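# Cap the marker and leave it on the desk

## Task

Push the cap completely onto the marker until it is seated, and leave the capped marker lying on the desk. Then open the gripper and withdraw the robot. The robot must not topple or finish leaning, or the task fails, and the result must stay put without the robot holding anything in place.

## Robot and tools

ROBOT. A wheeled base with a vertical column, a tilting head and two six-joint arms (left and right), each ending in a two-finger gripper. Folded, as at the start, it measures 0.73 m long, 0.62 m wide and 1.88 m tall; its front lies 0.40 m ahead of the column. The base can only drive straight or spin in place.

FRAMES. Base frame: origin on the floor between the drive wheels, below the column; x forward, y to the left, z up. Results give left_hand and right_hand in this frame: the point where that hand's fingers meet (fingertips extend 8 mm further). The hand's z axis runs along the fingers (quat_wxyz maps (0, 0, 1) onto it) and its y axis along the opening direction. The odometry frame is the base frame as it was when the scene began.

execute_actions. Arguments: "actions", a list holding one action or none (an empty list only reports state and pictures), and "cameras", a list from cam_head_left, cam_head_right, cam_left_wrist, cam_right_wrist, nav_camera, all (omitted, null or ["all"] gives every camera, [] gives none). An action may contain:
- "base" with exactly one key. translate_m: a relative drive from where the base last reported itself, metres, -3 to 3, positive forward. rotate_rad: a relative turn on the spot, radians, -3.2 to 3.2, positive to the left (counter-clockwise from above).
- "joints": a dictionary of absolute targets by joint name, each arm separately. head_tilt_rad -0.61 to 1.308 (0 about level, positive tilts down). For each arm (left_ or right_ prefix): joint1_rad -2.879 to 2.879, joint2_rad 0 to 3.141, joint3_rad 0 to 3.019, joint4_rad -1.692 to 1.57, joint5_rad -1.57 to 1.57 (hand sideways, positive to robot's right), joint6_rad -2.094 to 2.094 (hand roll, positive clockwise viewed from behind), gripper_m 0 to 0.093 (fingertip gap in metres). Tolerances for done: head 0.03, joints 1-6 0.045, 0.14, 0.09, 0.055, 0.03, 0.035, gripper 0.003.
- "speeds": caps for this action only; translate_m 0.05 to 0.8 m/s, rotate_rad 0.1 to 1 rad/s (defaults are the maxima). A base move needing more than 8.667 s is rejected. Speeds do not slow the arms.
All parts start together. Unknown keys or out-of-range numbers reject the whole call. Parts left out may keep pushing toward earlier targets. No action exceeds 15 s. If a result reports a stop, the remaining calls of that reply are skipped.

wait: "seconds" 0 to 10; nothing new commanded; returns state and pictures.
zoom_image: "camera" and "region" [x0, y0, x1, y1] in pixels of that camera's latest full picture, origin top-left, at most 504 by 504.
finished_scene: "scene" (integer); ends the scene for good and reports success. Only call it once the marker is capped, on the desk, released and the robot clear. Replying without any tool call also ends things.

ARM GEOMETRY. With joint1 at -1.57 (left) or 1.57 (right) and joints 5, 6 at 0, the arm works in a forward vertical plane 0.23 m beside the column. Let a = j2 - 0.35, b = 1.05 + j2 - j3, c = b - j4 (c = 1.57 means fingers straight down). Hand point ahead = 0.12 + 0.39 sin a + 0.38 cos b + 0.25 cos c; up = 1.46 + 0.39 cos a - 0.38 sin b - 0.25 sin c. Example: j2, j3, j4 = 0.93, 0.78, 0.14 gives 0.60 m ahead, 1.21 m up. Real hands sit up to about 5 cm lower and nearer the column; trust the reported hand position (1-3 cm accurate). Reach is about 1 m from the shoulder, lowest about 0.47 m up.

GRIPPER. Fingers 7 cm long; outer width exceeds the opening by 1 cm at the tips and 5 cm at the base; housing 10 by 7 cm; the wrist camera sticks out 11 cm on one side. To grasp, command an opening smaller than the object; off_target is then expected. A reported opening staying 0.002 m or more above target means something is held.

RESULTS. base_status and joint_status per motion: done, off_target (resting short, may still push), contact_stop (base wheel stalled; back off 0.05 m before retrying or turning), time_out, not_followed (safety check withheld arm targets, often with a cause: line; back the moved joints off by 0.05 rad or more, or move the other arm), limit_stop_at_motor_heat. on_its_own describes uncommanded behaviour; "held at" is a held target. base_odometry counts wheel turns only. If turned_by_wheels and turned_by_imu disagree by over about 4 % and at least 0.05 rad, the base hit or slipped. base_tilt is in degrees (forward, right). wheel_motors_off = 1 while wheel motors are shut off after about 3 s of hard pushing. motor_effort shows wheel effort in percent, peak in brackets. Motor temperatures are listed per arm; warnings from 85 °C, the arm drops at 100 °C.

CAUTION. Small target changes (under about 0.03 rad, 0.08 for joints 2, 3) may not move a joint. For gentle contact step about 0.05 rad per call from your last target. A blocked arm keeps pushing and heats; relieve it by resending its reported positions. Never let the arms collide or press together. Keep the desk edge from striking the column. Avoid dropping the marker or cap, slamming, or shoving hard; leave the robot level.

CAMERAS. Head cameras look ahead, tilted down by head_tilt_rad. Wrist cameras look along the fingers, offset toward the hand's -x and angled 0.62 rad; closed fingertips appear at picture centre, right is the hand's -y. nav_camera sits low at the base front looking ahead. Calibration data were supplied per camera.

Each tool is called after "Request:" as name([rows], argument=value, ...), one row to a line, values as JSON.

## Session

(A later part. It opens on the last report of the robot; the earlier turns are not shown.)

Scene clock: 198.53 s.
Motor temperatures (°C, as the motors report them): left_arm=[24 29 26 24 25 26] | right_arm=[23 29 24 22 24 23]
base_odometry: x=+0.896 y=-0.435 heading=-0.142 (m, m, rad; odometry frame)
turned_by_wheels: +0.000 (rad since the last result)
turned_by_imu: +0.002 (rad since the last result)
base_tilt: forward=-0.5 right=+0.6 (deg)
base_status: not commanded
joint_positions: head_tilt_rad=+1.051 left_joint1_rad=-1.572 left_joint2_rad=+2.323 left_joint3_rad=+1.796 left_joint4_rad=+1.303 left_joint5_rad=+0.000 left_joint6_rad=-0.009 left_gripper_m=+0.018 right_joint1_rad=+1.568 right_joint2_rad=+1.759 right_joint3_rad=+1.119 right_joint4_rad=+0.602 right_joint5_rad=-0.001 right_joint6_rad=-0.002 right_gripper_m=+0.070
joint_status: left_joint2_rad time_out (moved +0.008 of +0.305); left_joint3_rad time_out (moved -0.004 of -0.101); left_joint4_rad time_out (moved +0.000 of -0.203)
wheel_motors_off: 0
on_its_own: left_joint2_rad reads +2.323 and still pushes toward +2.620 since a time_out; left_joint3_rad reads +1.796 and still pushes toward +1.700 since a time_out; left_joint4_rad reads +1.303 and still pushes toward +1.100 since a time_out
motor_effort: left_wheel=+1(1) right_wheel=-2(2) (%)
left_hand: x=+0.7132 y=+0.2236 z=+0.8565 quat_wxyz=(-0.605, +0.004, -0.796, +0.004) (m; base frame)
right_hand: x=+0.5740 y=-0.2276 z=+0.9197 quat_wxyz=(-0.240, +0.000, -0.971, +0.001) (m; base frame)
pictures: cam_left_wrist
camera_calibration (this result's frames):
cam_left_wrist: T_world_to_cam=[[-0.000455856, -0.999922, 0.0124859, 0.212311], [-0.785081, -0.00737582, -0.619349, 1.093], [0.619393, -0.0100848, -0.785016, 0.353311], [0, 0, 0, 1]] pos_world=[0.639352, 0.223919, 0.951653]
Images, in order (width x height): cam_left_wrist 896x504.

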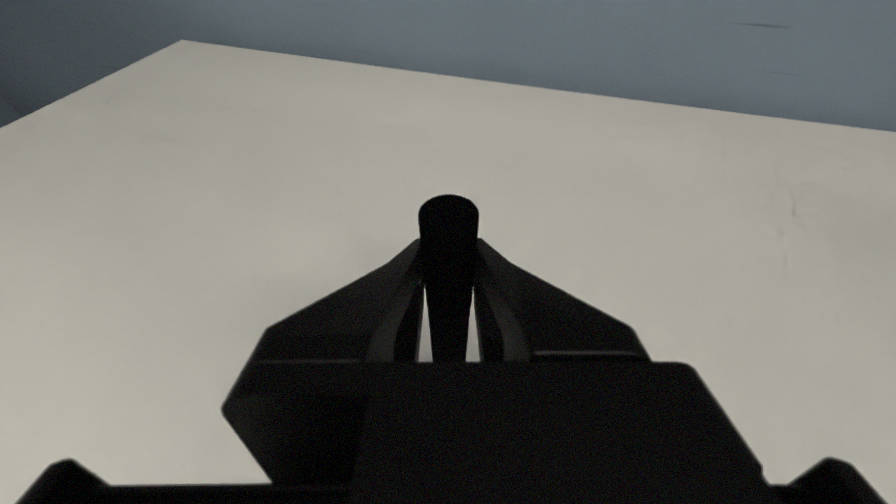

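Request:
execute_actions([
  {"joints":{"left_joint2_rad":2.31,"left_joint3_rad":1.796,"left_joint4_rad":1.295}},
], cameras=[])

Request:
execute_actions([
  {"joints":{"left_gripper_m":0.06}},
], cameras=["cam_left_wrist"])

Request:
execute_actions([
  {"base":{"translate_m":-0.25}},
], cameras=["cam_left_wrist"])

Request:
zoom_image(camera="cam_left_wrist", region=[400,0,510,110])

Scene clock: 204.97 s.
Motor temperatures (°C, as the motors report them): left_arm=[24 29 26 25 25 26] | right_arm=[23 29 24 22 24 23]
base_odometry: x=+0.896 y=-0.435 heading=-0.142 (m, m, rad; odometry frame)
turned_by_wheels: +0.000 (rad since the last result)
turned_by_imu: +0.001 (rad since the last result)
base_tilt: forward=-0.3 right=+0.5 (deg)
base_status: not commanded
joint_positions: head_tilt_rad=+1.051 left_joint1_rad=-1.572 left_joint2_rad=+2.314 left_joint3_rad=+1.803 left_joint4_rad=+1.319 left_joint5_rad=+0.000 left_joint6_rad=-0.009 left_gripper_m=+0.018 right_joint1_rad=+1.568 right_joint2_rad=+1.759 right_joint3_rad=+1.119 right_joint4_rad=+0.602 right_joint5_rad=-0.001 right_joint6_rad=-0.002 right_gripper_m=+0.070
joint_status: all done
wheel_motors_off: 0
motor_effort: left_wheel=+1(2) right_wheel=-2(2) (%)
left_hand: x=+0.7224 y=+0.2237 z=+0.8669 quat_wxyz=(-0.618, +0.004, -0.786, +0.003) (m; base frame)
right_hand: x=+0.5740 y=-0.2276 z=+0.9197 quat_wxyz=(-0.240, +0.000, -0.971, +0.001) (m; base frame)
pictures: none
No camera images: the call's "cameras" was empty. Leave "cameras" out to get every camera's image.

Scene clock: 205.60 s.
Motor temperatures (°C, as the motors report them): left_arm=[24 29 26 25 25 26] | right_arm=[23 29 24 22 24 23]
base_odometry: x=+0.896 y=-0.435 heading=-0.142 (m, m, rad; odometry frame)
turned_by_wheels: +0.000 (rad since the last result)
turned_by_imu: +0.000 (rad since the last result)
base_tilt: forward=-0.3 right=+0.6 (deg)
base_status: not commanded
joint_positions: head_tilt_rad=+1.051 left_joint1_rad=-1.572 left_joint2_rad=+2.314 left_joint3_rad=+1.799 left_joint4_rad=+1.309 left_joint5_rad=+0.000 left_joint6_rad=-0.009 left_gripper_m=+0.060 right_joint1_rad=+1.568 right_joint2_rad=+1.759 right_joint3_rad=+1.119 right_joint4_rad=+0.602 right_joint5_rad=-0.001 right_joint6_rad=-0.002 right_gripper_m=+0.070
joint_status: all done
wheel_motors_off: 0
motor_effort: left_wheel=+1(1) right_wheel=-2(2) (%)
left_hand: x=+0.7198 y=+0.2237 z=+0.8634 quat_wxyz=(-0.612, +0.004, -0.791, +0.003) (m; base frame)
right_hand: x=+0.5740 y=-0.2276 z=+0.9197 quat_wxyz=(-0.240, +0.000, -0.971, +0.001) (m; base frame)
pictures: cam_left_wrist
camera_calibration (this result's frames):
cam_left_wrist: T_world_to_cam=[[-0.000276616, -0.999923, 0.0123896, 0.212251], [-0.774814, -0.00761826, -0.632144, 1.1061], [0.632189, -0.00977449, -0.774752, 0.336519], [0, 0, 0, 1]] pos_world=[0.644339, 0.223951, 0.957305]
Images, in order (width x height): cam_left_wrist 896x504.

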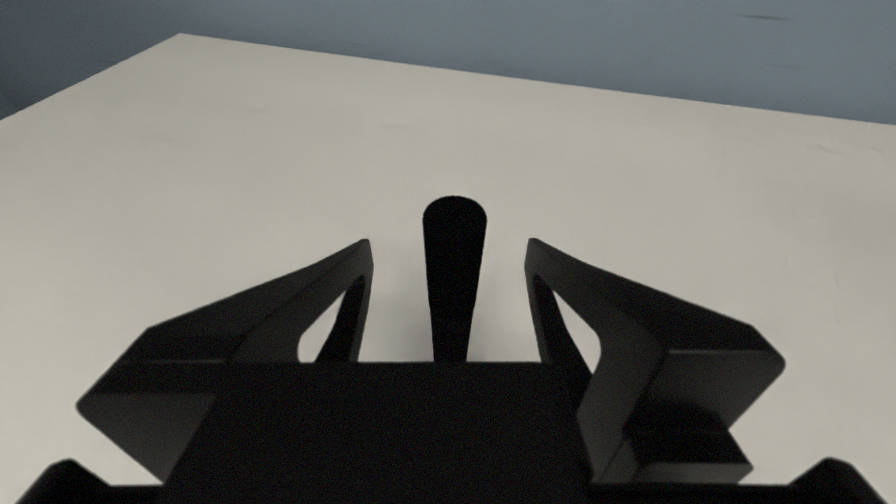

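Scene clock: 207.60 s.
Motor temperatures (°C, as the motors report them): left_arm=[24 29 26 24 25 26] | right_arm=[23 29 24 22 24 23]
base_odometry: x=+0.648 y=-0.400 heading=-0.143 (m, m, rad; odometry frame)
turned_by_wheels: -0.001 (rad since the last result)
turned_by_imu: +0.000 (rad since the last result)
base_tilt: forward=-0.4 right=+0.7 (deg)
base_status: done
joint_positions: head_tilt_rad=+1.051 left_joint1_rad=-1.572 left_joint2_rad=+2.313 left_joint3_rad=+1.791 left_joint4_rad=+1.307 left_joint5_rad=+0.000 left_joint6_rad=-0.009 left_gripper_m=+0.060 right_joint1_rad=+1.568 right_joint2_rad=+1.758 right_joint3_rad=+1.117 right_joint4_rad=+0.602 right_joint5_rad=-0.001 right_joint6_rad=-0.002 right_gripper_m=+0.070
joint_status: not commanded
wheel_motors_off: 0
motor_effort: left_wheel=-1(30) right_wheel=+0(55) (%)
left_hand: x=+0.7170 y=+0.2237 z=+0.8619 quat_wxyz=(-0.609, +0.004, -0.793, +0.003) (m; base frame)
right_hand: x=+0.5737 y=-0.2276 z=+0.9202 quat_wxyz=(-0.240, +0.000, -0.971, +0.001) (m; base frame)
pictures: cam_left_wrist
camera_calibration (this result's frames):
cam_left_wrist: T_world_to_cam=[[-0.000184619, -0.999923, 0.0123873, 0.212205], [-0.779853, -0.00760999, -0.625916, 1.10121], [0.625963, -0.00977579, -0.779792, 0.345935], [0, 0, 0, 1]] pos_world=[0.642283, 0.223951, 0.956397]
Images, in order (width x height): cam_left_wrist 896x504.

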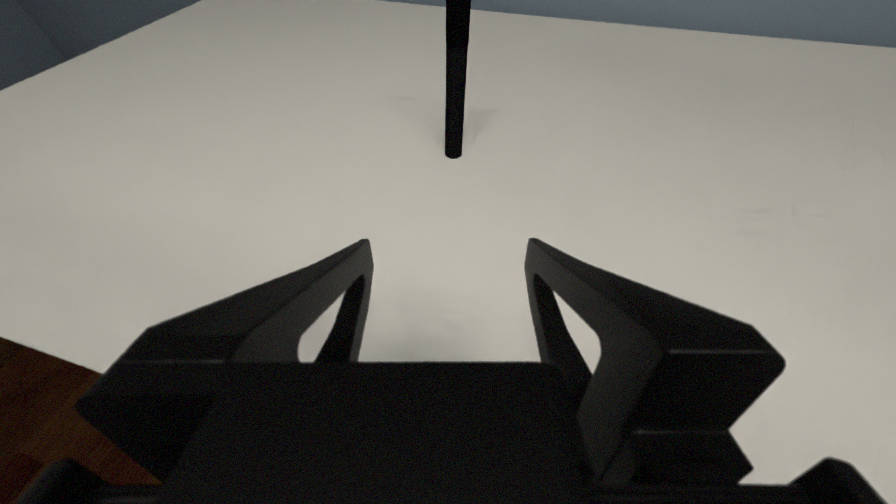

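Region (400, 0, 510, 110) of cam_left_wrist's 896x504 image, scaled by 4.582, with more detail than that image has.

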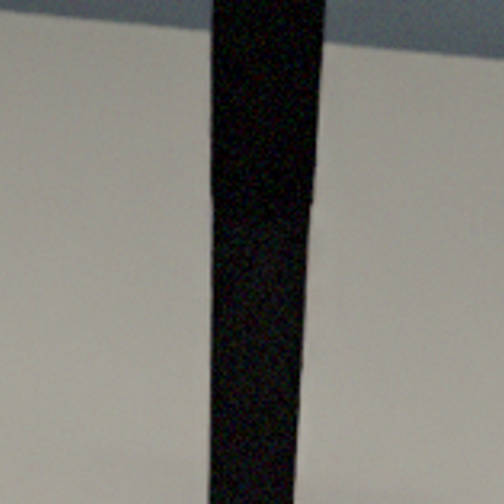

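Request:
finished_scene(scene=2)

The scene is finished: the task was done.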